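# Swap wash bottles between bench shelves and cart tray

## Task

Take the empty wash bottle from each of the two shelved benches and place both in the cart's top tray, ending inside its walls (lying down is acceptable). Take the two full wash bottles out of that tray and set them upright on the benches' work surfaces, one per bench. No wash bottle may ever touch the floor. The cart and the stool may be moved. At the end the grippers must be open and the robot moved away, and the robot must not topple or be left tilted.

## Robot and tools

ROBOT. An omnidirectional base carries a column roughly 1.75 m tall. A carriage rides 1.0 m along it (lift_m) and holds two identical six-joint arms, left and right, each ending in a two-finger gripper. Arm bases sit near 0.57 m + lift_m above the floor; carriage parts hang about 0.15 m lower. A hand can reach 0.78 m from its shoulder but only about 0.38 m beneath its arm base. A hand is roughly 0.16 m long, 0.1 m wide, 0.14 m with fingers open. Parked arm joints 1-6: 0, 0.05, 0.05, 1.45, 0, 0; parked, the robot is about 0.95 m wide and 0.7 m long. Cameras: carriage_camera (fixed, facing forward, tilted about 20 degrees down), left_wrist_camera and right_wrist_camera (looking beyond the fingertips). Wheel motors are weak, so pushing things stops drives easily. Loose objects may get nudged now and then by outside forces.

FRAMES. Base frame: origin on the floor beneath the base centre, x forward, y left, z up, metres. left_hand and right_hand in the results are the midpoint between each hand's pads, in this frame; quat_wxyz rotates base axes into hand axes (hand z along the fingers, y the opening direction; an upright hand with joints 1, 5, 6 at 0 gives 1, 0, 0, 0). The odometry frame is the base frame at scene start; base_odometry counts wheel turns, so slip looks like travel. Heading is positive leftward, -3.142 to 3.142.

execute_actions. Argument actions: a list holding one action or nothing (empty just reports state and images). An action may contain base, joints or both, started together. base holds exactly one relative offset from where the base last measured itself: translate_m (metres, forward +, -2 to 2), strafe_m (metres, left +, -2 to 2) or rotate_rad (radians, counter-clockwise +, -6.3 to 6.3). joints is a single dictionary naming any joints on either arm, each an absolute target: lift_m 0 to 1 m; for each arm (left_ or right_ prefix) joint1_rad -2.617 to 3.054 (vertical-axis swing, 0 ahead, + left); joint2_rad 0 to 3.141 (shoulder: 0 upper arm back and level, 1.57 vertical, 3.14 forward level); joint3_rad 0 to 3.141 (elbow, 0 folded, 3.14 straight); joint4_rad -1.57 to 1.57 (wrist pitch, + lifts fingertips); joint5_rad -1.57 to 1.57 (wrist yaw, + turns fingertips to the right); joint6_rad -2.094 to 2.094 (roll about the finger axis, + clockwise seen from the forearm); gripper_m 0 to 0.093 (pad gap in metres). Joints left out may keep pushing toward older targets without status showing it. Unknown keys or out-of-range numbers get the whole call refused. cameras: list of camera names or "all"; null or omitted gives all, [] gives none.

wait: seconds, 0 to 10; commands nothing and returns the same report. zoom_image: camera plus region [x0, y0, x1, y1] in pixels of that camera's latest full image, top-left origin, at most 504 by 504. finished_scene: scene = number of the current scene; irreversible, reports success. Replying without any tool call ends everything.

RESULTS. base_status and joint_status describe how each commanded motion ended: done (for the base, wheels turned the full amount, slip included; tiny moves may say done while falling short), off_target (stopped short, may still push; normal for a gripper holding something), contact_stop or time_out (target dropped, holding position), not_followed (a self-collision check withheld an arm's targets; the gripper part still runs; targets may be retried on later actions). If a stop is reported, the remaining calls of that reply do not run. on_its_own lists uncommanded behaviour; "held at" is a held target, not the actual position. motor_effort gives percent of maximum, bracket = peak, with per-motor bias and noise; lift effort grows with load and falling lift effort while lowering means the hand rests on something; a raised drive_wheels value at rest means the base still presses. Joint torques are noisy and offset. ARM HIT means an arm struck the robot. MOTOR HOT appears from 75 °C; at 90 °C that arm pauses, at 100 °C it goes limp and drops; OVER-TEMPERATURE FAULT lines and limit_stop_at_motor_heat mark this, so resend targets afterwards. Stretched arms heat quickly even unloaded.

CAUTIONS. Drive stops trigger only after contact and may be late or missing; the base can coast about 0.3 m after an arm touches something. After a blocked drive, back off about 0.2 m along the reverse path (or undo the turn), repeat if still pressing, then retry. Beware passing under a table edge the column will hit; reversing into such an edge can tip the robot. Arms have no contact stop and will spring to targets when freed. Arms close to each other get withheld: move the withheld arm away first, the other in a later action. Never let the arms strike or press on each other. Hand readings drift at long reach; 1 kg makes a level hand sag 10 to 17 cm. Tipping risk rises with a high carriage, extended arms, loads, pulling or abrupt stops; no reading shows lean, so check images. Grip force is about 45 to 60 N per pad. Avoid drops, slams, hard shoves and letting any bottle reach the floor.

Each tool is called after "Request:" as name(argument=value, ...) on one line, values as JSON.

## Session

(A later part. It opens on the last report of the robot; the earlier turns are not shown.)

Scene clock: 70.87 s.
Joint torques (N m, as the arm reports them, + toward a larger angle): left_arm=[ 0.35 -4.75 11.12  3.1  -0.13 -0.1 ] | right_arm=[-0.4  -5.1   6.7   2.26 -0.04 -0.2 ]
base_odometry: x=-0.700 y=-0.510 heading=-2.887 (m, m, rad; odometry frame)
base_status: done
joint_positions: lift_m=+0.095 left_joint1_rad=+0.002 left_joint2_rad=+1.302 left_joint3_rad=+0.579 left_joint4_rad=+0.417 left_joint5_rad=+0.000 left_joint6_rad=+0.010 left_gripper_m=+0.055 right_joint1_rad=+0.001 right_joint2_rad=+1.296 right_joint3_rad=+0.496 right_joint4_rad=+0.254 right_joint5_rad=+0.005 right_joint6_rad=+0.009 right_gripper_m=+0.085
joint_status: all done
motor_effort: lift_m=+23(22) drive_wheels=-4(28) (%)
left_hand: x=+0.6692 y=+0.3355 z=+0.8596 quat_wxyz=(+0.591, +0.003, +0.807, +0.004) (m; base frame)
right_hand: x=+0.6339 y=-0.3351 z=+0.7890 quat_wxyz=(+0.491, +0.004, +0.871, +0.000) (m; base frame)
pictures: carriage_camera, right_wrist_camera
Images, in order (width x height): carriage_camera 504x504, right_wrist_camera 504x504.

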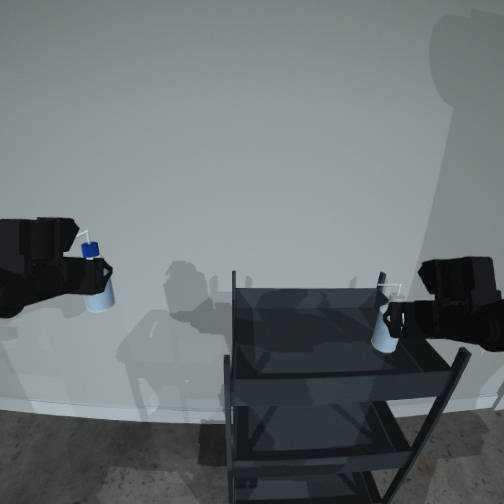

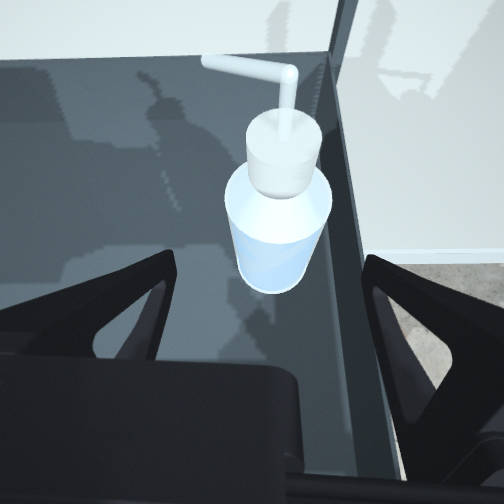

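Request:
execute_actions(actions=[{"base":{"translate_m":0.04},"joints":{"lift_m":0.07}}], cameras=["carriage_camera","right_wrist_camera"])

Scene clock: 73.47 s.
Joint torques (N m, as the arm reports them, + toward a larger angle): left_arm=[ 0.44 -4.86 11.12  3.09 -0.13 -0.1 ] | right_arm=[-0.37 -4.96  6.68  2.24 -0.06 -0.2 ]
base_odometry: x=-0.739 y=-0.519 heading=-2.888 (m, m, rad; odometry frame)
base_status: done
joint_positions: lift_m=+0.070 left_joint1_rad=+0.002 left_joint2_rad=+1.302 left_joint3_rad=+0.579 left_joint4_rad=+0.416 left_joint5_rad=+0.000 left_joint6_rad=+0.010 left_gripper_m=+0.055 right_joint1_rad=+0.001 right_joint2_rad=+1.296 right_joint3_rad=+0.496 right_joint4_rad=+0.253 right_joint5_rad=+0.005 right_joint6_rad=+0.009 right_gripper_m=+0.085
joint_status: all done
motor_effort: lift_m=+23(23) drive_wheels=-4(27) (%)
left_hand: x=+0.6691 y=+0.3355 z=+0.8345 quat_wxyz=(+0.591, +0.003, +0.807, +0.004) (m; base frame)
right_hand: x=+0.6338 y=-0.3351 z=+0.7638 quat_wxyz=(+0.490, +0.004, +0.872, +0.000) (m; base frame)
pictures: carriage_camera, right_wrist_camera
Images, in order (width x height): carriage_camera 504x504, right_wrist_camera 504x504.

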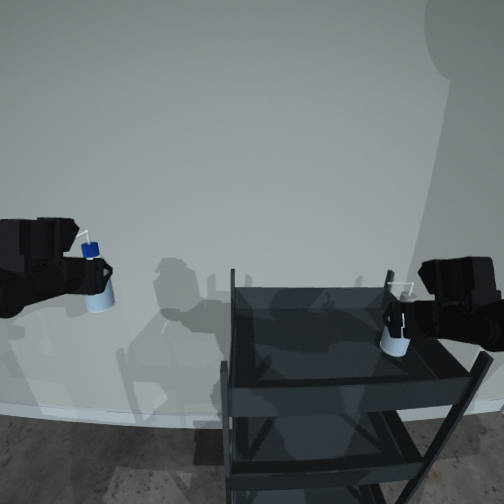

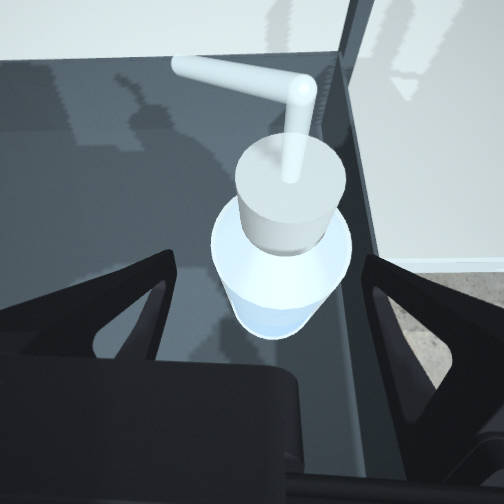

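Request:
execute_actions(actions=[{"base":{"translate_m":0.02},"joints":{"lift_m":0.058}}], cameras=["right_wrist_camera"])

Scene clock: 75.37 s.
Joint torques (N m, as the arm reports them, + toward a larger angle): left_arm=[ 0.42 -4.76 10.95  3.08 -0.12 -0.1 ] | right_arm=[-0.35 -5.01  6.71  2.25 -0.05 -0.2 ]
base_odometry: x=-0.758 y=-0.524 heading=-2.888 (m, m, rad; odometry frame)
base_status: done
joint_positions: lift_m=+0.058 left_joint1_rad=+0.002 left_joint2_rad=+1.302 left_joint3_rad=+0.579 left_joint4_rad=+0.416 left_joint5_rad=+0.000 left_joint6_rad=+0.010 left_gripper_m=+0.055 right_joint1_rad=+0.001 right_joint2_rad=+1.296 right_joint3_rad=+0.496 right_joint4_rad=+0.252 right_joint5_rad=+0.005 right_joint6_rad=+0.009 right_gripper_m=+0.085
joint_status: all done
motor_effort: lift_m=+23(23) drive_wheels=-4(30) (%)
left_hand: x=+0.6691 y=+0.3355 z=+0.8224 quat_wxyz=(+0.591, +0.003, +0.807, +0.003) (m; base frame)
right_hand: x=+0.6337 y=-0.3351 z=+0.7516 quat_wxyz=(+0.490, +0.004, +0.872, +0.000) (m; base frame)
pictures: right_wrist_camera
Images, in order (width x height): right_wrist_camera 504x504.

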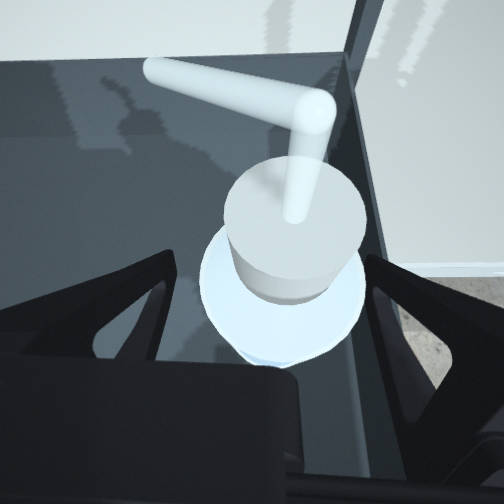

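Request:
execute_actions(actions=[{"joints":{"right_gripper_m":0.04}}], cameras=["right_wrist_camera"])

Request:
execute_actions(actions=[{"joints":{"lift_m":0.22,"right_joint4_rad":0.3}}])

Scene clock: 77.00 s.
Joint torques (N m, as the arm reports them, + toward a larger angle): left_arm=[ 0.35 -4.89 11.12  3.1  -0.13 -0.1 ] | right_arm=[-0.32 -5.03  6.71  2.22 -0.08 -0.2 ]
base_odometry: x=-0.758 y=-0.524 heading=-2.888 (m, m, rad; odometry frame)
base_status: not commanded
joint_positions: lift_m=+0.058 left_joint1_rad=+0.002 left_joint2_rad=+1.302 left_joint3_rad=+0.579 left_joint4_rad=+0.416 left_joint5_rad=+0.001 left_joint6_rad=+0.010 left_gripper_m=+0.055 right_joint1_rad=+0.001 right_joint2_rad=+1.296 right_joint3_rad=+0.496 right_joint4_rad=+0.254 right_joint5_rad=+0.008 right_joint6_rad=+0.008 right_gripper_m=+0.056
joint_status: right_gripper_m off_target (ended at +0.056, target +0.040)
motor_effort: lift_m=+23(23) drive_wheels=-3(4) (%)
left_hand: x=+0.6691 y=+0.3354 z=+0.8224 quat_wxyz=(+0.591, +0.003, +0.807, +0.003) (m; base frame)
right_hand: x=+0.6339 y=-0.3355 z=+0.7520 quat_wxyz=(+0.491, +0.005, +0.871, -0.001) (m; base frame)
pictures: right_wrist_camera
Images, in order (width x height): right_wrist_camera 504x504.

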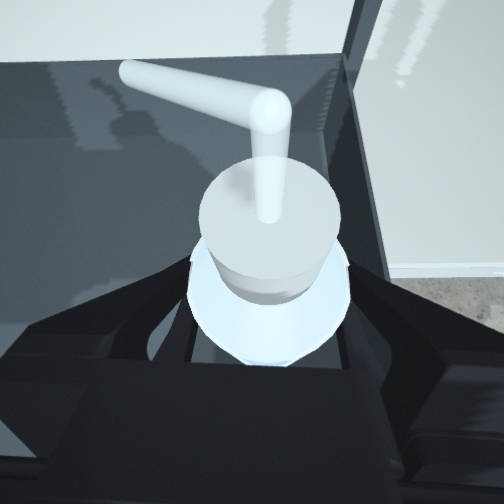

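Scene clock: 78.17 s.
Joint torques (N m, as the arm reports them, + toward a larger angle): left_arm=[ 0.48 -4.63 11.02  2.96 -0.14 -0.1 ] | right_arm=[-0.32 -5.46  6.67  2.71 -0.07 -0.2 ]
base_odometry: x=-0.758 y=-0.524 heading=-2.888 (m, m, rad; odometry frame)
base_status: not commanded
joint_positions: lift_m=+0.220 left_joint1_rad=+0.002 left_joint2_rad=+1.302 left_joint3_rad=+0.579 left_joint4_rad=+0.430 left_joint5_rad=+0.001 left_joint6_rad=+0.010 left_gripper_m=+0.055 right_joint1_rad=+0.001 right_joint2_rad=+1.302 right_joint3_rad=+0.496 right_joint4_rad=+0.257 right_joint5_rad=+0.007 right_joint6_rad=+0.008 right_gripper_m=+0.056
joint_status: right_joint4_rad off_target (ended at +0.257, target +0.300); the others done
motor_effort: lift_m=+23(28) drive_wheels=-1(3) (%)
left_hand: x=+0.6701 y=+0.3354 z=+0.9876 quat_wxyz=(+0.596, +0.003, +0.803, +0.003) (m; base frame)
right_hand: x=+0.6342 y=-0.3355 z=+0.9124 quat_wxyz=(+0.489, +0.005, +0.872, -0.001) (m; base frame)
pictures: carriage_camera, left_wrist_camera, right_wrist_camera
Images, in order (width x height): carriage_camera 504x504, left_wrist_camera 504x504, right_wrist_camera 504x504.

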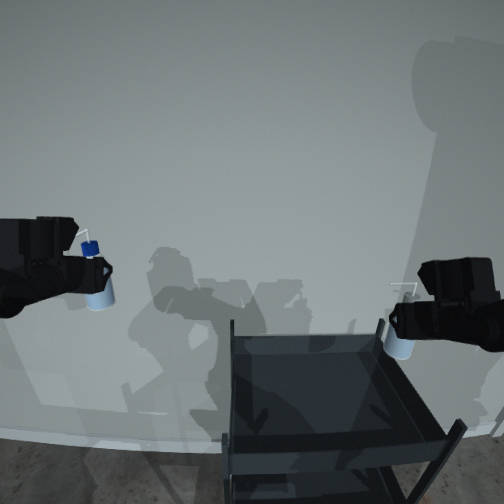

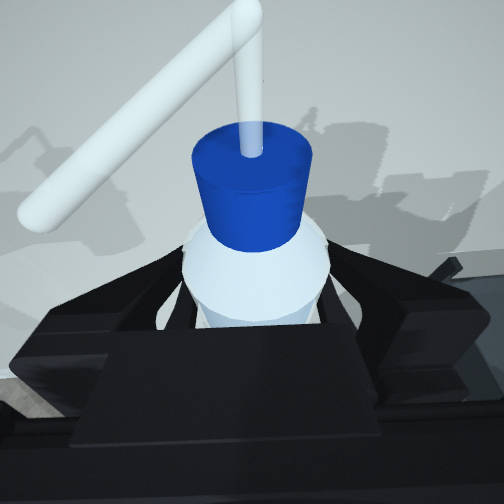

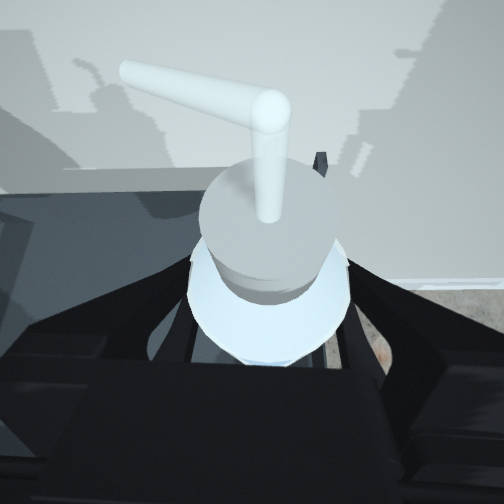

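Request:
execute_actions(actions=[{"base":{"translate_m":-1.05},"joints":{"lift_m":0.31,"right_joint2_rad":0.5,"right_joint3_rad":0.7,"right_joint4_rad":-0.7}}], cameras=["carriage_camera"])

Request:
execute_actions(actions=[{"base":{"rotate_rad":1.571}}], cameras=["carriage_camera"])

Scene clock: 87.53 s.
Joint torques (N m, as the arm reports them, + toward a larger angle): left_arm=[ 0.39 -4.88 11.03  3.   -0.13 -0.1 ] | right_arm=[-0.32 -0.61  6.52  2.68 -0.06 -0.2 ]
base_odometry: x=+0.258 y=-0.261 heading=-2.888 (m, m, rad; odometry frame)
base_status: done
joint_positions: lift_m=+0.310 left_joint1_rad=+0.002 left_joint2_rad=+1.303 left_joint3_rad=+0.579 left_joint4_rad=+0.427 left_joint5_rad=+0.000 left_joint6_rad=+0.010 left_gripper_m=+0.055 right_joint1_rad=+0.001 right_joint2_rad=+0.519 right_joint3_rad=+0.704 right_joint4_rad=-0.741 right_joint5_rad=+0.005 right_joint6_rad=+0.008 right_gripper_m=+0.056
joint_status: right_joint4_rad off_target (ended at -0.741, target -0.700); the others done
motor_effort: lift_m=+22(30) drive_wheels=-2(32) (%)
left_hand: x=+0.6700 y=+0.3355 z=+1.0764 quat_wxyz=(+0.594, +0.003, +0.804, +0.003) (m; base frame)
right_hand: x=+0.4909 y=-0.3353 z=+1.1163 quat_wxyz=(+0.486, +0.004, +0.874, +0.000) (m; base frame)
pictures: carriage_camera
Images, in order (width x height): carriage_camera 504x504.

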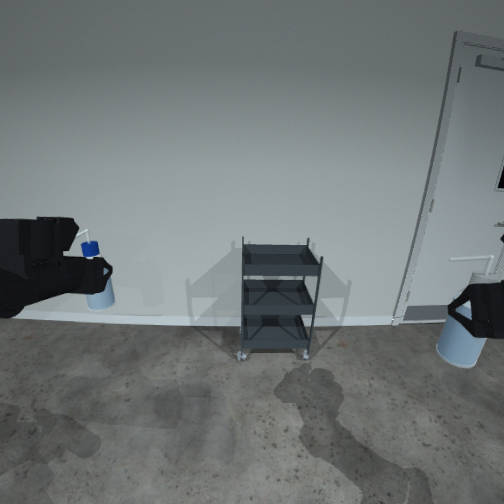

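Scene clock: 90.63 s.
Joint torques (N m, as the arm reports them, + toward a larger angle): left_arm=[ 0.27 -4.92 11.15  3.02 -0.09 -0.1 ] | right_arm=[-0.32 -0.56  6.44  2.7  -0.06 -0.2 ]
base_odometry: x=+0.258 y=-0.261 heading=-1.318 (m, m, rad; odometry frame)
base_status: done
joint_positions: lift_m=+0.310 left_joint1_rad=+0.002 left_joint2_rad=+1.303 left_joint3_rad=+0.579 left_joint4_rad=+0.426 left_joint5_rad=-0.002 left_joint6_rad=+0.010 left_gripper_m=+0.055 right_joint1_rad=+0.001 right_joint2_rad=+0.519 right_joint3_rad=+0.704 right_joint4_rad=-0.742 right_joint5_rad=+0.005 right_joint6_rad=+0.008 right_gripper_m=+0.056
joint_status: not commanded
motor_effort: lift_m=+22(22) drive_wheels=+9(29) (%)
left_hand: x=+0.6699 y=+0.3359 z=+1.0762 quat_wxyz=(+0.594, +0.003, +0.804, +0.004) (m; base frame)
right_hand: x=+0.4907 y=-0.3353 z=+1.1160 quat_wxyz=(+0.485, +0.004, +0.874, +0.000) (m; base frame)
pictures: carriage_camera
Images, in order (width x height): carriage_camera 504x504.

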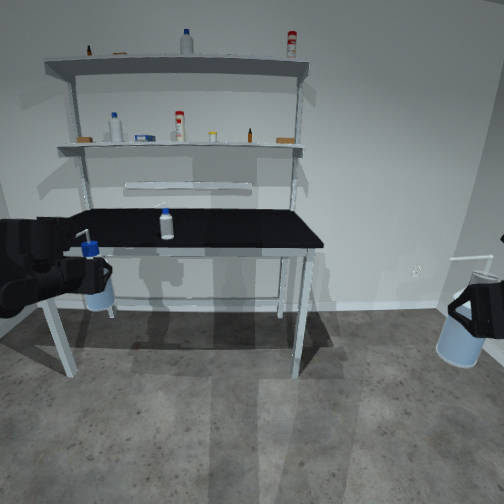

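Request:
execute_actions(actions=[{"base":{"strafe_m":-0.08},"joints":{"left_joint4_rad":0.5}}], cameras=[])

Request:
execute_actions(actions=[{"base":{"translate_m":0.6}}], cameras=["carriage_camera","left_wrist_camera"])

Scene clock: 93.63 s.
Joint torques (N m, as the arm reports them, + toward a larger angle): left_arm=[ 0.45 -4.84 10.98  3.11 -0.09 -0.1 ] | right_arm=[-0.31 -0.59  6.49  2.71 -0.04 -0.2 ]
base_odometry: x=+0.181 y=-0.281 heading=-1.317 (m, m, rad; odometry frame)
base_status: done
joint_positions: lift_m=+0.310 left_joint1_rad=+0.002 left_joint2_rad=+1.303 left_joint3_rad=+0.579 left_joint4_rad=+0.436 left_joint5_rad=-0.002 left_joint6_rad=+0.010 left_gripper_m=+0.055 right_joint1_rad=+0.001 right_joint2_rad=+0.519 right_joint3_rad=+0.704 right_joint4_rad=-0.743 right_joint5_rad=+0.004 right_joint6_rad=+0.008 right_gripper_m=+0.056
joint_status: left_joint4_rad off_target (ended at +0.436, target +0.500)
motor_effort: lift_m=+22(22) drive_wheels=-6(17) (%)
left_hand: x=+0.6707 y=+0.3358 z=+1.0786 quat_wxyz=(+0.598, +0.003, +0.801, +0.004) (m; base frame)
right_hand: x=+0.4907 y=-0.3352 z=+1.1159 quat_wxyz=(+0.485, +0.004, +0.875, +0.000) (m; base frame)
pictures: none
No camera images: the call's "cameras" was empty. Leave "cameras" out to get every camera's image.

Scene clock: 97.13 s.
Joint torques (N m, as the arm reports them, + toward a larger angle): left_arm=[ 0.39 -4.91 11.06  3.11 -0.11 -0.1 ] | right_arm=[-0.31 -0.6   6.48  2.73 -0.04 -0.2 ]
base_odometry: x=+0.331 y=-0.862 heading=-1.318 (m, m, rad; odometry frame)
base_status: done
joint_positions: lift_m=+0.310 left_joint1_rad=+0.002 left_joint2_rad=+1.303 left_joint3_rad=+0.579 left_joint4_rad=+0.438 left_joint5_rad=-0.001 left_joint6_rad=+0.010 left_gripper_m=+0.055 right_joint1_rad=+0.001 right_joint2_rad=+0.519 right_joint3_rad=+0.704 right_joint4_rad=-0.744 right_joint5_rad=+0.004 right_joint6_rad=+0.008 right_gripper_m=+0.056
joint_status: not commanded
motor_effort: lift_m=+22(22) drive_wheels=-6(26) (%)
left_hand: x=+0.6708 y=+0.3357 z=+1.0789 quat_wxyz=(+0.599, +0.003, +0.801, +0.004) (m; base frame)
right_hand: x=+0.4905 y=-0.3351 z=+1.1156 quat_wxyz=(+0.484, +0.004, +0.875, +0.001) (m; base frame)
pictures: carriage_camera, left_wrist_camera
Images, in order (width x height): carriage_camera 504x504, left_wrist_camera 504x504.

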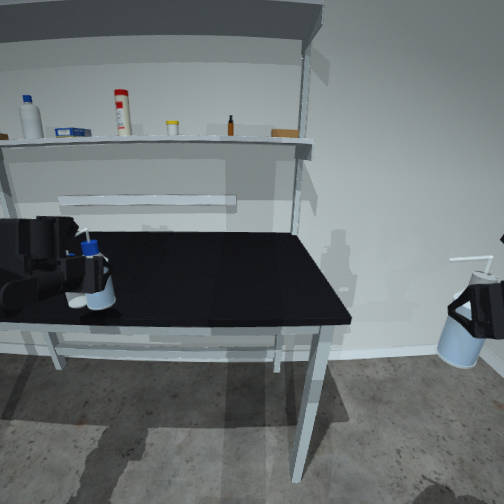

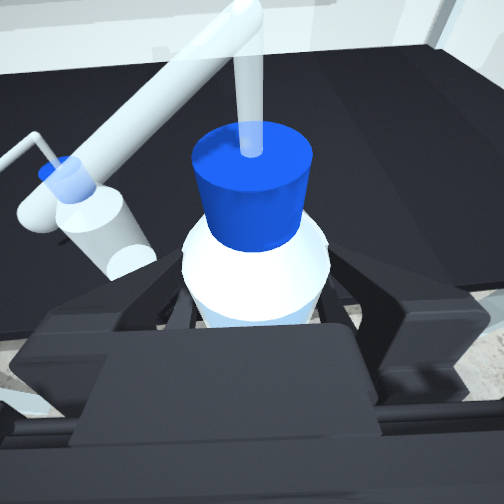

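Request:
execute_actions(actions=[{"base":{"translate_m":0.22}}], cameras=[])

Request:
execute_actions(actions=[{"joints":{"lift_m":0.255}}], cameras=["carriage_camera","left_wrist_camera"])

Scene clock: 101.33 s.
Joint torques (N m, as the arm reports them, + toward a larger angle): left_arm=[ 0.39 -4.71 10.96  3.07 -0.1  -0.1 ] | right_arm=[-0.3  -0.57  6.46  2.73 -0.04 -0.2 ]
base_odometry: x=+0.385 y=-1.075 heading=-1.318 (m, m, rad; odometry frame)
base_status: done
joint_positions: lift_m=+0.310 left_joint1_rad=+0.002 left_joint2_rad=+1.303 left_joint3_rad=+0.579 left_joint4_rad=+0.439 left_joint5_rad=-0.001 left_joint6_rad=+0.010 left_gripper_m=+0.055 right_joint1_rad=+0.001 right_joint2_rad=+0.519 right_joint3_rad=+0.704 right_joint4_rad=-0.745 right_joint5_rad=+0.004 right_joint6_rad=+0.008 right_gripper_m=+0.056
joint_status: not commanded
motor_effort: lift_m=+22(22) drive_wheels=-5(28) (%)
left_hand: x=+0.6709 y=+0.3357 z=+1.0792 quat_wxyz=(+0.599, +0.003, +0.801, +0.004) (m; base frame)
right_hand: x=+0.4904 y=-0.3351 z=+1.1155 quat_wxyz=(+0.484, +0.004, +0.875, +0.001) (m; base frame)
pictures: none
No camera images: the call's "cameras" was empty. Leave "cameras" out to get every camera's image.

Scene clock: 102.10 s.
Joint torques (N m, as the arm reports them, + toward a larger angle): left_arm=[ 0.38 -4.83 11.16  3.14 -0.13 -0.1 ] | right_arm=[-0.26 -0.61  7.13  2.81 -0.04 -0.2 ]
base_odometry: x=+0.385 y=-1.075 heading=-1.318 (m, m, rad; odometry frame)
base_status: not commanded
joint_positions: lift_m=+0.255 left_joint1_rad=+0.002 left_joint2_rad=+1.303 left_joint3_rad=+0.579 left_joint4_rad=+0.432 left_joint5_rad=-0.001 left_joint6_rad=+0.010 left_gripper_m=+0.055 right_joint1_rad=+0.001 right_joint2_rad=+0.519 right_joint3_rad=+0.694 right_joint4_rad=-0.756 right_joint5_rad=+0.004 right_joint6_rad=+0.008 right_gripper_m=+0.056
joint_status: all done
motor_effort: lift_m=+24(24) drive_wheels=-3(4) (%)
left_hand: x=+0.6704 y=+0.3357 z=+1.0225 quat_wxyz=(+0.596, +0.003, +0.803, +0.004) (m; base frame)
right_hand: x=+0.4886 y=-0.3351 z=+1.0541 quat_wxyz=(+0.475, +0.004, +0.880, +0.001) (m; base frame)
pictures: carriage_camera, left_wrist_camera
Images, in order (width x height): carriage_camera 504x504, left_wrist_camera 504x504.

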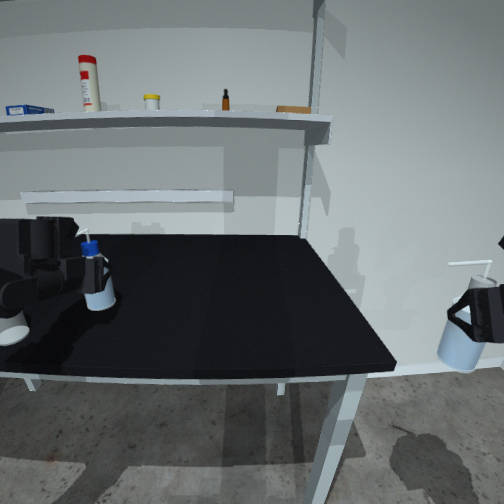

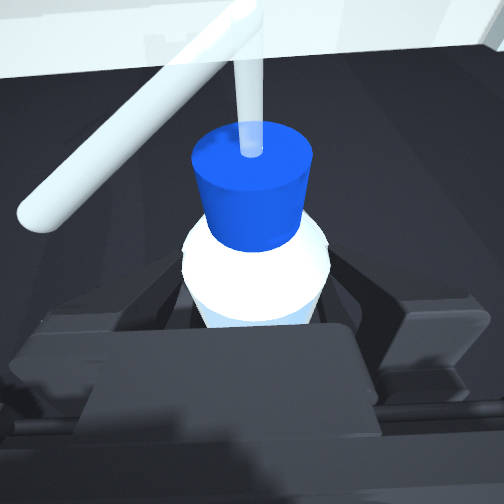

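Request:
execute_actions(actions=[{"joints":{"lift_m":0.24}}], cameras=[])

Request:
execute_actions(actions=[{"joints":{"lift_m":0.228}}], cameras=["carriage_camera"])

Scene clock: 104.00 s.
Joint torques (N m, as the arm reports them, + toward a larger angle): left_arm=[ 0.42 -4.97 11.01  3.12 -0.14 -0.1 ] | right_arm=[-0.32 -0.5   7.08  2.78 -0.04 -0.2 ]
base_odometry: x=+0.385 y=-1.075 heading=-1.318 (m, m, rad; odometry frame)
base_status: not commanded
joint_positions: lift_m=+0.240 left_joint1_rad=+0.002 left_joint2_rad=+1.303 left_joint3_rad=+0.579 left_joint4_rad=+0.436 left_joint5_rad=-0.001 left_joint6_rad=+0.010 left_gripper_m=+0.055 right_joint1_rad=+0.001 right_joint2_rad=+0.519 right_joint3_rad=+0.694 right_joint4_rad=-0.754 right_joint5_rad=+0.004 right_joint6_rad=+0.008 right_gripper_m=+0.056
joint_status: all done
motor_effort: lift_m=+23(23) drive_wheels=-1(4) (%)
left_hand: x=+0.6707 y=+0.3357 z=+1.0085 quat_wxyz=(+0.598, +0.003, +0.801, +0.004) (m; base frame)
right_hand: x=+0.4889 y=-0.3351 z=+1.0394 quat_wxyz=(+0.476, +0.004, +0.879, +0.001) (m; base frame)
pictures: none
No camera images: the call's "cameras" was empty. Leave "cameras" out to get every camera's image.

Scene clock: 104.70 s.
Joint torques (N m, as the arm reports them, + toward a larger angle): left_arm=[ 0.39 -4.96 10.9   3.06 -0.12 -0.09] | right_arm=[-0.32 -0.58  7.15  2.79 -0.05 -0.2 ]
base_odometry: x=+0.385 y=-1.075 heading=-1.318 (m, m, rad; odometry frame)
base_status: not commanded
joint_positions: lift_m=+0.228 left_joint1_rad=+0.002 left_joint2_rad=+1.303 left_joint3_rad=+0.579 left_joint4_rad=+0.443 left_joint5_rad=-0.001 left_joint6_rad=+0.009 left_gripper_m=+0.055 right_joint1_rad=+0.001 right_joint2_rad=+0.519 right_joint3_rad=+0.694 right_joint4_rad=-0.753 right_joint5_rad=+0.004 right_joint6_rad=+0.008 right_gripper_m=+0.056
joint_status: all done
motor_effort: lift_m=+24(24) drive_wheels=+4(2) (%)
left_hand: x=+0.6711 y=+0.3357 z=+0.9980 quat_wxyz=(+0.601, +0.003, +0.799, +0.004) (m; base frame)
right_hand: x=+0.4890 y=-0.3351 z=+1.0276 quat_wxyz=(+0.476, +0.004, +0.879, +0.001) (m; base frame)
pictures: carriage_camera
Images, in order (width x height): carriage_camera 504x504.

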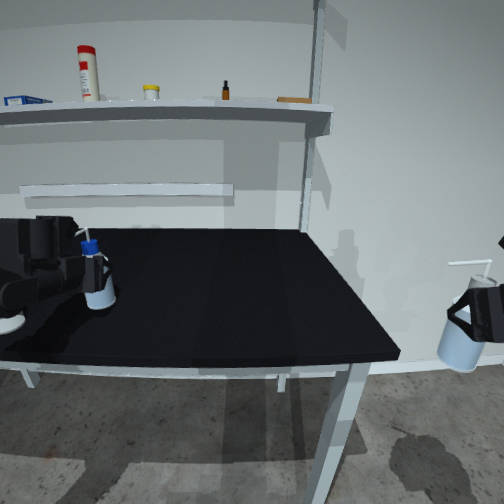

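Request:
execute_actions(actions=[{"joints":{"lift_m":0.22}}], cameras=[])

Scene clock: 110.10 s.
Joint torques (N m, as the arm reports them, + toward a larger angle): left_arm=[ 0.4  -4.9  11.01  2.76 -0.12 -0.09] | right_arm=[-0.31 -0.55  7.1   2.79 -0.05 -0.2 ]
base_odometry: x=+0.385 y=-1.075 heading=-1.318 (m, m, rad; odometry frame)
base_status: not commanded
joint_positions: lift_m=+0.220 left_joint1_rad=+0.002 left_joint2_rad=+1.303 left_joint3_rad=+0.579 left_joint4_rad=+0.470 left_joint5_rad=-0.001 left_joint6_rad=+0.009 left_gripper_m=+0.055 right_joint1_rad=+0.001 right_joint2_rad=+0.519 right_joint3_rad=+0.694 right_joint4_rad=-0.753 right_joint5_rad=+0.004 right_joint6_rad=+0.008 right_gripper_m=+0.056
joint_status: all done
motor_effort: lift_m=+22(22) drive_wheels=+4(4) (%)
left_hand: x=+0.6729 y=+0.3356 z=+0.9967 quat_wxyz=(+0.612, +0.003, +0.791, +0.004) (m; base frame)
right_hand: x=+0.4890 y=-0.3351 z=+1.0197 quat_wxyz=(+0.476, +0.004, +0.879, +0.001) (m; base frame)
pictures: none
No camera images: the call's "cameras" was empty. Leave "cameras" out to get every camera's image.

The bottle is resting on the bench, so I'm releasing it.

Request:
execute_actions(actions=[{"joints":{"left_gripper_m":0.085,"left_joint4_rad":0.455}}], cameras=["left_wrist_camera"])

Request:
execute_actions(actions=[{"base":{"translate_m":-0.22}}], cameras=["carriage_camera","left_wrist_camera"])

Scene clock: 111.40 s.
Joint torques (N m, as the arm reports them, + toward a larger angle): left_arm=[ 0.39 -4.91 11.03  2.41 -0.12 -0.09] | right_arm=[-0.32 -0.54  7.13  2.79 -0.05 -0.2 ]
base_odometry: x=+0.385 y=-1.075 heading=-1.318 (m, m, rad; odometry frame)
base_status: not commanded
joint_positions: lift_m=+0.220 left_joint1_rad=+0.002 left_joint2_rad=+1.303 left_joint3_rad=+0.579 left_joint4_rad=+0.460 left_joint5_rad=-0.001 left_joint6_rad=+0.009 left_gripper_m=+0.085 right_joint1_rad=+0.001 right_joint2_rad=+0.519 right_joint3_rad=+0.694 right_joint4_rad=-0.753 right_joint5_rad=+0.004 right_joint6_rad=+0.008 right_gripper_m=+0.056
joint_status: all done
motor_effort: lift_m=+22(22) drive_wheels=+3(4) (%)
left_hand: x=+0.6723 y=+0.3356 z=+0.9942 quat_wxyz=(+0.608, +0.003, +0.794, +0.004) (m; base frame)
right_hand: x=+0.4890 y=-0.3351 z=+1.0197 quat_wxyz=(+0.476, +0.004, +0.879, +0.001) (m; base frame)
pictures: left_wrist_camera
Images, in order (width x height): left_wrist_camera 504x504.

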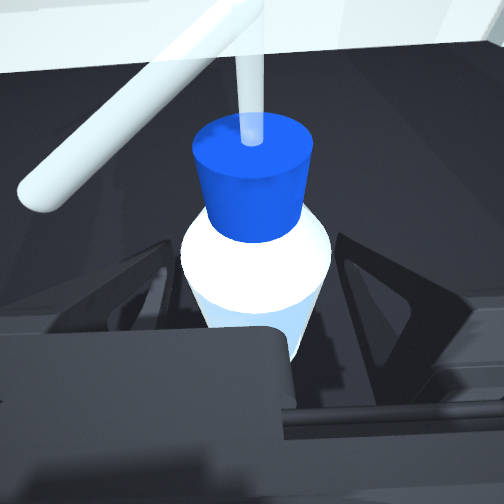

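Scene clock: 113.63 s.
Joint torques (N m, as the arm reports them, + toward a larger angle): left_arm=[ 0.4  -4.98 11.07  2.39 -0.12 -0.1 ] | right_arm=[-0.32 -0.53  7.14  2.79 -0.04 -0.2 ]
base_odometry: x=+0.330 y=-0.862 heading=-1.319 (m, m, rad; odometry frame)
base_status: done
joint_positions: lift_m=+0.220 left_joint1_rad=+0.002 left_joint2_rad=+1.303 left_joint3_rad=+0.579 left_joint4_rad=+0.461 left_joint5_rad=-0.001 left_joint6_rad=+0.009 left_gripper_m=+0.085 right_joint1_rad=+0.001 right_joint2_rad=+0.519 right_joint3_rad=+0.694 right_joint4_rad=-0.752 right_joint5_rad=+0.003 right_joint6_rad=+0.008 right_gripper_m=+0.056
joint_status: not commanded
motor_effort: lift_m=+22(22) drive_wheels=+9(26) (%)
left_hand: x=+0.6724 y=+0.3356 z=+0.9945 quat_wxyz=(+0.608, +0.003, +0.794, +0.004) (m; base frame)
right_hand: x=+0.4891 y=-0.3350 z=+1.0198 quat_wxyz=(+0.477, +0.004, +0.879, +0.001) (m; base frame)
pictures: carriage_camera, left_wrist_camera
Images, in order (width x height): carriage_camera 504x504, left_wrist_camera 504x504.

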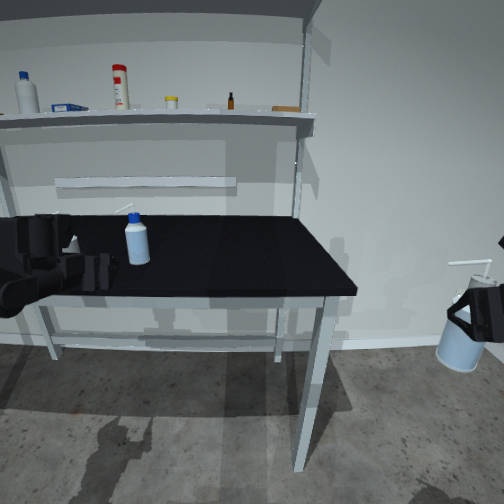

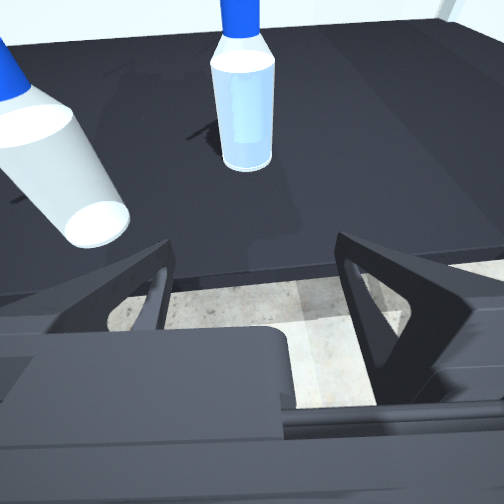

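Request:
execute_actions(actions=[{"base":{"strafe_m":0.14},"joints":{"lift_m":0.21,"left_gripper_m":0.093}}], cameras=["carriage_camera","left_wrist_camera"])

Scene clock: 117.13 s.
Joint torques (N m, as the arm reports them, + toward a larger angle): left_arm=[ 0.46 -4.97 11.11  2.38 -0.13 -0.09] | right_arm=[-0.29 -0.52  7.28  2.81 -0.05 -0.2 ]
base_odometry: x=+0.466 y=-0.827 heading=-1.319 (m, m, rad; odometry frame)
base_status: done
joint_positions: lift_m=+0.210 left_joint1_rad=+0.001 left_joint2_rad=+1.303 left_joint3_rad=+0.579 left_joint4_rad=+0.459 left_joint5_rad=+0.000 left_joint6_rad=+0.009 left_gripper_m=+0.093 right_joint1_rad=+0.001 right_joint2_rad=+0.518 right_joint3_rad=+0.693 right_joint4_rad=-0.754 right_joint5_rad=+0.003 right_joint6_rad=+0.008 right_gripper_m=+0.056
joint_status: all done
motor_effort: lift_m=+24(25) drive_wheels=+0(24) (%)
left_hand: x=+0.6722 y=+0.3352 z=+0.9838 quat_wxyz=(+0.607, +0.003, +0.794, +0.003) (m; base frame)
right_hand: x=+0.4888 y=-0.3350 z=+1.0090 quat_wxyz=(+0.476, +0.004, +0.880, +0.001) (m; base frame)
pictures: carriage_camera, left_wrist_camera
Images, in order (width x height): carriage_camera 504x504, left_wrist_camera 504x504.

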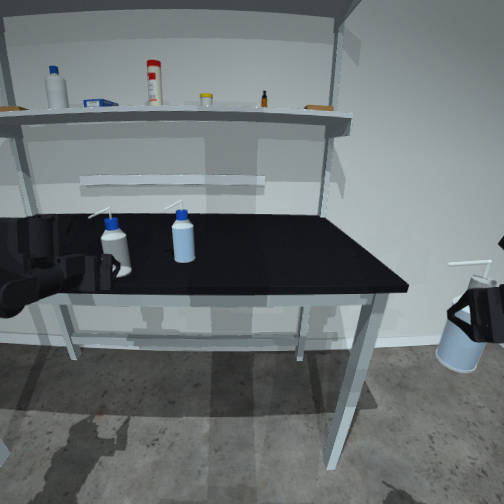

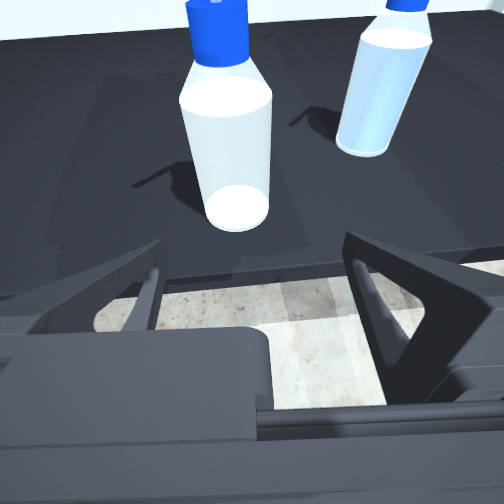

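Request:
execute_actions(actions=[{"base":{"strafe_m":0.016},"joints":{"right_joint3_rad":0.85,"right_joint4_rad":-0.84}}], cameras=[])

Request:
execute_actions(actions=[{"base":{"translate_m":0.11}}], cameras=["carriage_camera","left_wrist_camera"])

Scene clock: 119.27 s.
Joint torques (N m, as the arm reports them, + toward a larger angle): left_arm=[ 0.5  -4.88 11.03  2.42 -0.12 -0.09] | right_arm=[-0.32  0.    7.37  2.66 -0.03 -0.2 ]
base_odometry: x=+0.482 y=-0.823 heading=-1.319 (m, m, rad; odometry frame)
base_status: done
joint_positions: lift_m=+0.210 left_joint1_rad=+0.001 left_joint2_rad=+1.303 left_joint3_rad=+0.579 left_joint4_rad=+0.459 left_joint5_rad=+0.000 left_joint6_rad=+0.009 left_gripper_m=+0.093 right_joint1_rad=+0.001 right_joint2_rad=+0.518 right_joint3_rad=+0.835 right_joint4_rad=-0.877 right_joint5_rad=+0.003 right_joint6_rad=+0.008 right_gripper_m=+0.056
joint_status: all done
motor_effort: lift_m=+24(24) drive_wheels=-1(26) (%)
left_hand: x=+0.6722 y=+0.3352 z=+0.9838 quat_wxyz=(+0.607, +0.003, +0.794, +0.003) (m; base frame)
right_hand: x=+0.4746 y=-0.3349 z=+1.0446 quat_wxyz=(+0.484, +0.004, +0.875, +0.001) (m; base frame)
pictures: none
No camera images: the call's "cameras" was empty. Leave "cameras" out to get every camera's image.

Scene clock: 120.87 s.
Joint torques (N m, as the arm reports them, + toward a larger angle): left_arm=[ 0.45 -4.94 11.03  2.41 -0.12 -0.09] | right_arm=[-0.31  0.    7.36  2.67 -0.04 -0.2 ]
base_odometry: x=+0.509 y=-0.930 heading=-1.318 (m, m, rad; odometry frame)
base_status: done
joint_positions: lift_m=+0.210 left_joint1_rad=+0.001 left_joint2_rad=+1.303 left_joint3_rad=+0.579 left_joint4_rad=+0.460 left_joint5_rad=+0.000 left_joint6_rad=+0.009 left_gripper_m=+0.093 right_joint1_rad=+0.001 right_joint2_rad=+0.518 right_joint3_rad=+0.835 right_joint4_rad=-0.879 right_joint5_rad=+0.003 right_joint6_rad=+0.008 right_gripper_m=+0.056
joint_status: not commanded
motor_effort: lift_m=+24(24) drive_wheels=-5(22) (%)
left_hand: x=+0.6723 y=+0.3352 z=+0.9841 quat_wxyz=(+0.608, +0.003, +0.794, +0.003) (m; base frame)
right_hand: x=+0.4743 y=-0.3349 z=+1.0442 quat_wxyz=(+0.483, +0.004, +0.876, +0.001) (m; base frame)
pictures: carriage_camera, left_wrist_camera
Images, in order (width x height): carriage_camera 504x504, left_wrist_camera 504x504.

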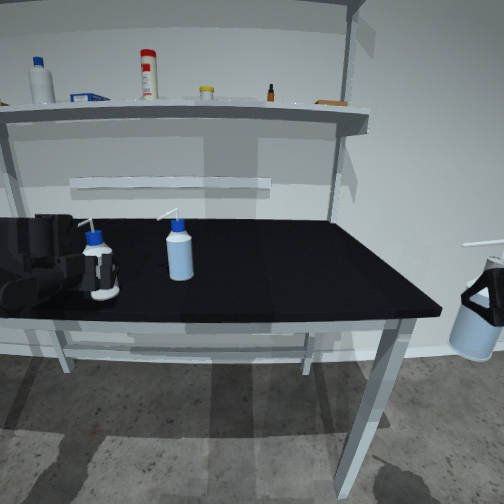

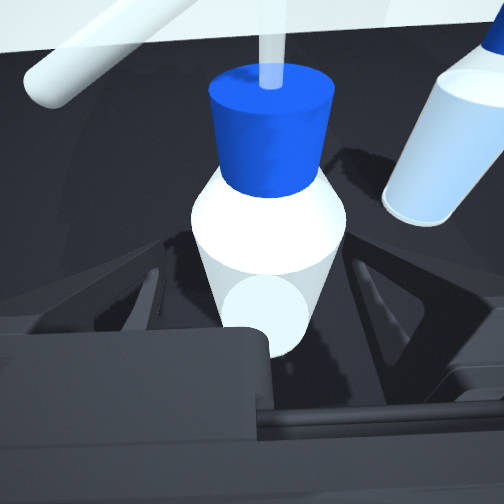

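Request:
execute_actions(actions=[{"base":{"translate_m":0.015},"joints":{"lift_m":0.218}}], cameras=["left_wrist_camera"])

Request:
execute_actions(actions=[{"joints":{"left_gripper_m":0.04}}], cameras=["left_wrist_camera"])

Scene clock: 122.87 s.
Joint torques (N m, as the arm reports them, + toward a larger angle): left_arm=[ 0.42 -4.91 10.98  2.37 -0.13 -0.09] | right_arm=[-0.31 -0.07  7.33  2.73 -0.04 -0.2 ]
base_odometry: x=+0.513 y=-0.944 heading=-1.318 (m, m, rad; odometry frame)
base_status: done
joint_positions: lift_m=+0.218 left_joint1_rad=+0.001 left_joint2_rad=+1.303 left_joint3_rad=+0.579 left_joint4_rad=+0.464 left_joint5_rad=+0.000 left_joint6_rad=+0.009 left_gripper_m=+0.093 right_joint1_rad=+0.001 right_joint2_rad=+0.518 right_joint3_rad=+0.836 right_joint4_rad=-0.885 right_joint5_rad=+0.003 right_joint6_rad=+0.008 right_gripper_m=+0.056
joint_status: all done
motor_effort: lift_m=+22(28) drive_wheels=-6(27) (%)
left_hand: x=+0.6725 y=+0.3352 z=+0.9932 quat_wxyz=(+0.609, +0.003, +0.793, +0.003) (m; base frame)
right_hand: x=+0.4735 y=-0.3349 z=+1.0515 quat_wxyz=(+0.481, +0.004, +0.877, +0.001) (m; base frame)
pictures: left_wrist_camera
Images, in order (width x height): left_wrist_camera 504x504.

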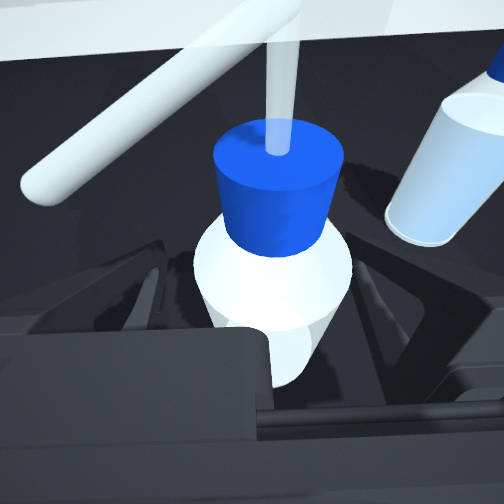

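Scene clock: 123.47 s.
Joint torques (N m, as the arm reports them, + toward a larger angle): left_arm=[ 0.45 -4.94 11.05  2.37 -0.12 -0.09] | right_arm=[-0.31 -0.05  7.27  2.72 -0.04 -0.2 ]
base_odometry: x=+0.513 y=-0.944 heading=-1.318 (m, m, rad; odometry frame)
base_status: not commanded
joint_positions: lift_m=+0.218 left_joint1_rad=+0.001 left_joint2_rad=+1.303 left_joint3_rad=+0.579 left_joint4_rad=+0.464 left_joint5_rad=+0.000 left_joint6_rad=+0.009 left_gripper_m=+0.055 right_joint1_rad=+0.001 right_joint2_rad=+0.518 right_joint3_rad=+0.836 right_joint4_rad=-0.885 right_joint5_rad=+0.003 right_joint6_rad=+0.008 right_gripper_m=+0.056
joint_status: left_gripper_m off_target (ended at +0.055, target +0.040)
motor_effort: lift_m=+22(22) drive_wheels=-5(6) (%)
left_hand: x=+0.6725 y=+0.3352 z=+0.9932 quat_wxyz=(+0.609, +0.003, +0.793, +0.003) (m; base frame)
right_hand: x=+0.4735 y=-0.3349 z=+1.0515 quat_wxyz=(+0.481, +0.004, +0.877, +0.001) (m; base frame)
pictures: left_wrist_camera
Images, in order (width x height): left_wrist_camera 504x504.

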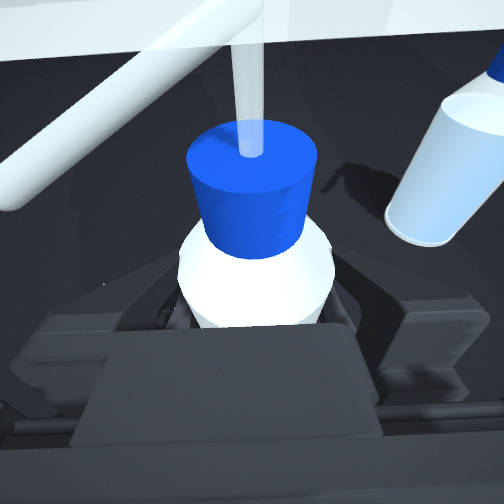

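Request:
execute_actions(actions=[{"joints":{"lift_m":0.31}}], cameras=[])

Request:
execute_actions(actions=[{"base":{"translate_m":-1.3},"joints":{"left_joint2_rad":0.6,"left_joint3_rad":0.7,"left_joint4_rad":-0.36}}], cameras=["carriage_camera"])

Request:
execute_actions(actions=[{"base":{"rotate_rad":-3.1416}}], cameras=["carriage_camera"])

Scene clock: 132.03 s.
Joint torques (N m, as the arm reports them, + toward a larger angle): left_arm=[ 0.4  -4.9  10.98  2.43 -0.12 -0.09] | right_arm=[-0.32 -0.04  7.26  2.7  -0.04 -0.2 ]
base_odometry: x=+0.513 y=-0.944 heading=-1.318 (m, m, rad; odometry frame)
base_status: not commanded
joint_positions: lift_m=+0.310 left_joint1_rad=+0.001 left_joint2_rad=+1.303 left_joint3_rad=+0.579 left_joint4_rad=+0.461 left_joint5_rad=+0.000 left_joint6_rad=+0.009 left_gripper_m=+0.055 right_joint1_rad=+0.001 right_joint2_rad=+0.518 right_joint3_rad=+0.836 right_joint4_rad=-0.883 right_joint5_rad=+0.003 right_joint6_rad=+0.008 right_gripper_m=+0.056
joint_status: all done
motor_effort: lift_m=+23(29) drive_wheels=-3(4) (%)
left_hand: x=+0.6723 y=+0.3352 z=+1.0843 quat_wxyz=(+0.608, +0.003, +0.794, +0.003) (m; base frame)
right_hand: x=+0.4739 y=-0.3349 z=+1.1440 quat_wxyz=(+0.482, +0.004, +0.876, +0.001) (m; base frame)
pictures: none
No camera images: the call's "cameras" was empty. Leave "cameras" out to get every camera's image.

Scene clock: 137.03 s.
Joint torques (N m, as the arm reports them, + toward a larger angle): left_arm=[ 0.47 -0.79 11.12  2.37 -0.13 -0.09] | right_arm=[-0.32 -0.07  7.3   2.71 -0.04 -0.2 ]
base_odometry: x=+0.188 y=+0.314 heading=-1.318 (m, m, rad; odometry frame)
base_status: done
joint_positions: lift_m=+0.310 left_joint1_rad=+0.001 left_joint2_rad=+0.616 left_joint3_rad=+0.683 left_joint4_rad=-0.354 left_joint5_rad=+0.000 left_joint6_rad=+0.009 left_gripper_m=+0.055 right_joint1_rad=+0.001 right_joint2_rad=+0.518 right_joint3_rad=+0.836 right_joint4_rad=-0.883 right_joint5_rad=+0.003 right_joint6_rad=+0.008 right_gripper_m=+0.056
joint_status: all done
motor_effort: lift_m=+23(23) drive_wheels=-1(30) (%)
left_hand: x=+0.5423 y=+0.3350 z=+1.1705 quat_wxyz=(+0.599, +0.003, +0.801, +0.003) (m; base frame)
right_hand: x=+0.4738 y=-0.3349 z=+1.1440 quat_wxyz=(+0.482, +0.004, +0.876, +0.001) (m; base frame)
pictures: carriage_camera
Images, in order (width x height): carriage_camera 504x504.

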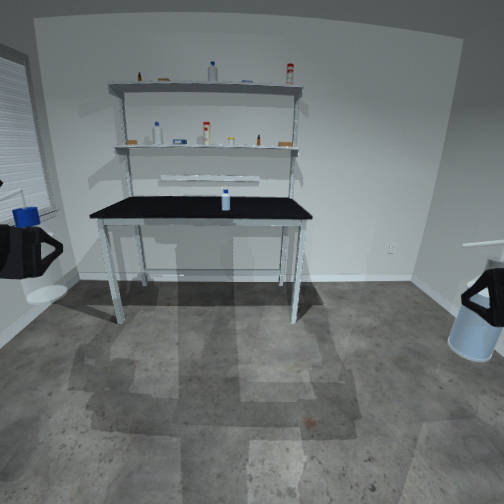

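Scene clock: 141.30 s.
Joint torques (N m, as the arm reports them, + toward a larger angle): left_arm=[ 0.4  -0.63 11.04  2.4  -0.12 -0.09] | right_arm=[-0.33 -0.04  7.25  2.71 -0.05 -0.2 ]
base_odometry: x=+0.188 y=+0.314 heading=+1.825 (m, m, rad; odometry frame)
base_status: done
joint_positions: lift_m=+0.310 left_joint1_rad=+0.001 left_joint2_rad=+0.616 left_joint3_rad=+0.683 left_joint4_rad=-0.355 left_joint5_rad=+0.000 left_joint6_rad=+0.009 left_gripper_m=+0.055 right_joint1_rad=+0.001 right_joint2_rad=+0.518 right_joint3_rad=+0.836 right_joint4_rad=-0.884 right_joint5_rad=+0.004 right_joint6_rad=+0.008 right_gripper_m=+0.056
joint_status: not commanded
motor_effort: lift_m=+23(23) drive_wheels=+8(32) (%)
left_hand: x=+0.5422 y=+0.3350 z=+1.1701 quat_wxyz=(+0.598, +0.003, +0.801, +0.003) (m; base frame)
right_hand: x=+0.4738 y=-0.3351 z=+1.1439 quat_wxyz=(+0.482, +0.004, +0.876, +0.001) (m; base frame)
pictures: carriage_camera
Images, in order (width x height): carriage_camera 504x504.

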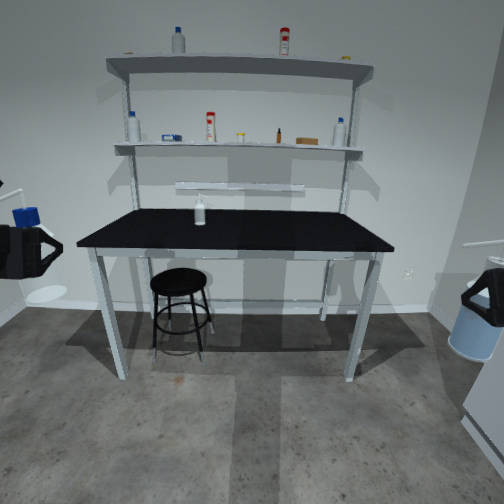

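Request:
execute_actions(actions=[{"base":{"strafe_m":0.42},"joints":{"lift_m":0.39,"right_joint2_rad":1.3,"right_joint3_rad":0.5,"right_joint4_rad":0.3}}], cameras=[])

Request:
execute_actions(actions=[{"base":{"translate_m":0.78}}], cameras=["carriage_camera","right_wrist_camera"])

Scene clock: 147.90 s.
Joint torques (N m, as the arm reports them, + toward a larger angle): left_arm=[ 0.48 -0.65 11.    2.41 -0.12 -0.09] | right_arm=[-0.31 -5.3   6.8   2.79 -0.04 -0.2 ]
base_odometry: x=-0.219 y=+0.209 heading=+1.824 (m, m, rad; odometry frame)
base_status: done
joint_positions: lift_m=+0.390 left_joint1_rad=+0.001 left_joint2_rad=+0.616 left_joint3_rad=+0.683 left_joint4_rad=-0.355 left_joint5_rad=+0.000 left_joint6_rad=+0.009 left_gripper_m=+0.055 right_joint1_rad=+0.001 right_joint2_rad=+1.299 right_joint3_rad=+0.495 right_joint4_rad=+0.249 right_joint5_rad=+0.003 right_joint6_rad=+0.008 right_gripper_m=+0.056
joint_status: right_joint4_rad off_target (ended at +0.248, target +0.300); the others done
motor_effort: lift_m=+23(28) drive_wheels=-6(28) (%)
left_hand: x=+0.5422 y=+0.3350 z=+1.2500 quat_wxyz=(+0.598, +0.003, +0.801, +0.003) (m; base frame)
right_hand: x=+0.6327 y=-0.3347 z=+1.0810 quat_wxyz=(+0.486, +0.004, +0.874, +0.001) (m; base frame)
pictures: none
No camera images: the call's "cameras" was empty. Leave "cameras" out to get every camera's image.

Scene clock: 151.83 s.
Joint torques (N m, as the arm reports them, + toward a larger angle): left_arm=[ 0.44 -0.7  10.99  2.46 -0.12 -0.09] | right_arm=[-0.32 -5.34  6.82  2.78 -0.04 -0.2 ]
base_odometry: x=-0.415 y=+0.964 heading=+1.825 (m, m, rad; odometry frame)
base_status: done
joint_positions: lift_m=+0.390 left_joint1_rad=+0.001 left_joint2_rad=+0.616 left_joint3_rad=+0.683 left_joint4_rad=-0.357 left_joint5_rad=+0.000 left_joint6_rad=+0.009 left_gripper_m=+0.055 right_joint1_rad=+0.001 right_joint2_rad=+1.299 right_joint3_rad=+0.495 right_joint4_rad=+0.249 right_joint5_rad=+0.003 right_joint6_rad=+0.008 right_gripper_m=+0.056
joint_status: not commanded
motor_effort: lift_m=+23(23) drive_wheels=-5(25) (%)
left_hand: x=+0.5421 y=+0.3350 z=+1.2497 quat_wxyz=(+0.597, +0.003, +0.802, +0.003) (m; base frame)
right_hand: x=+0.6327 y=-0.3347 z=+1.0810 quat_wxyz=(+0.486, +0.004, +0.874, +0.001) (m; base frame)
pictures: carriage_camera, right_wrist_camera
Images, in order (width x height): carriage_camera 504x504, right_wrist_camera 504x504.

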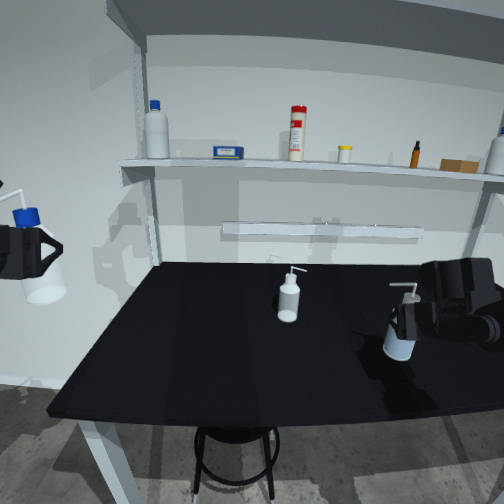

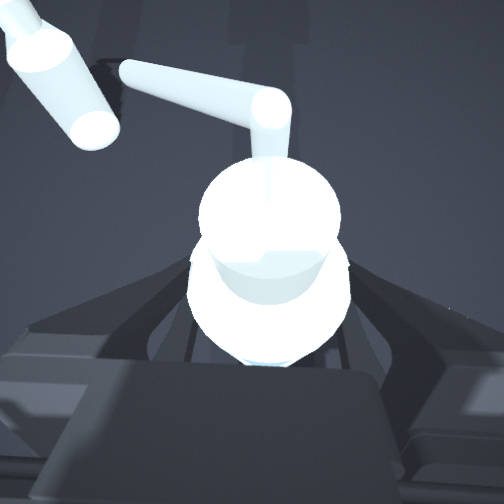

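Request:
execute_actions(actions=[{"joints":{"lift_m":0.335}}], cameras=[])

Request:
execute_actions(actions=[{"joints":{"lift_m":0.32}}], cameras=["carriage_camera"])

Scene clock: 153.77 s.
Joint torques (N m, as the arm reports them, + toward a larger angle): left_arm=[ 0.46 -0.55 10.99  2.51 -0.13 -0.09] | right_arm=[-0.31 -5.47  6.75  2.83 -0.04 -0.2 ]
base_odometry: x=-0.415 y=+0.964 heading=+1.825 (m, m, rad; odometry frame)
base_status: not commanded
joint_positions: lift_m=+0.335 left_joint1_rad=+0.001 left_joint2_rad=+0.616 left_joint3_rad=+0.683 left_joint4_rad=-0.367 left_joint5_rad=+0.000 left_joint6_rad=+0.009 left_gripper_m=+0.055 right_joint1_rad=+0.001 right_joint2_rad=+1.302 right_joint3_rad=+0.495 right_joint4_rad=+0.244 right_joint5_rad=+0.002 right_joint6_rad=+0.008 right_gripper_m=+0.056
joint_status: all done
motor_effort: lift_m=+23(23) drive_wheels=-4(4) (%)
left_hand: x=+0.5414 y=+0.3350 z=+1.1924 quat_wxyz=(+0.594, +0.003, +0.805, +0.003) (m; base frame)
right_hand: x=+0.6322 y=-0.3346 z=+1.0242 quat_wxyz=(+0.483, +0.003, +0.876, +0.001) (m; base frame)
pictures: none
No camera images: the call's "cameras" was empty. Leave "cameras" out to get every camera's image.

Scene clock: 154.40 s.
Joint torques (N m, as the arm reports them, + toward a larger angle): left_arm=[ 0.48 -0.65 10.95  2.49 -0.12 -0.09] | right_arm=[-0.32 -5.62  6.76  2.82 -0.05 -0.2 ]
base_odometry: x=-0.415 y=+0.964 heading=+1.825 (m, m, rad; odometry frame)
base_status: not commanded
joint_positions: lift_m=+0.320 left_joint1_rad=+0.001 left_joint2_rad=+0.616 left_joint3_rad=+0.683 left_joint4_rad=-0.366 left_joint5_rad=+0.000 left_joint6_rad=+0.009 left_gripper_m=+0.055 right_joint1_rad=+0.001 right_joint2_rad=+1.304 right_joint3_rad=+0.495 right_joint4_rad=+0.246 right_joint5_rad=+0.002 right_joint6_rad=+0.008 right_gripper_m=+0.056
joint_status: all done
motor_effort: lift_m=+23(24) drive_wheels=-3(3) (%)
left_hand: x=+0.5415 y=+0.3350 z=+1.1775 quat_wxyz=(+0.594, +0.003, +0.805, +0.003) (m; base frame)
right_hand: x=+0.6323 y=-0.3346 z=+1.0088 quat_wxyz=(+0.483, +0.003, +0.876, +0.001) (m; base frame)
pictures: carriage_camera
Images, in order (width x height): carriage_camera 504x504.

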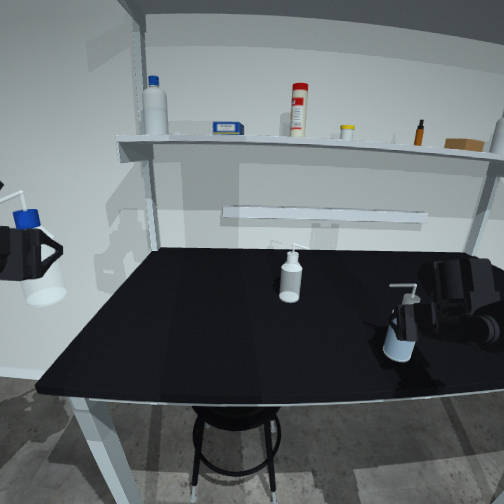

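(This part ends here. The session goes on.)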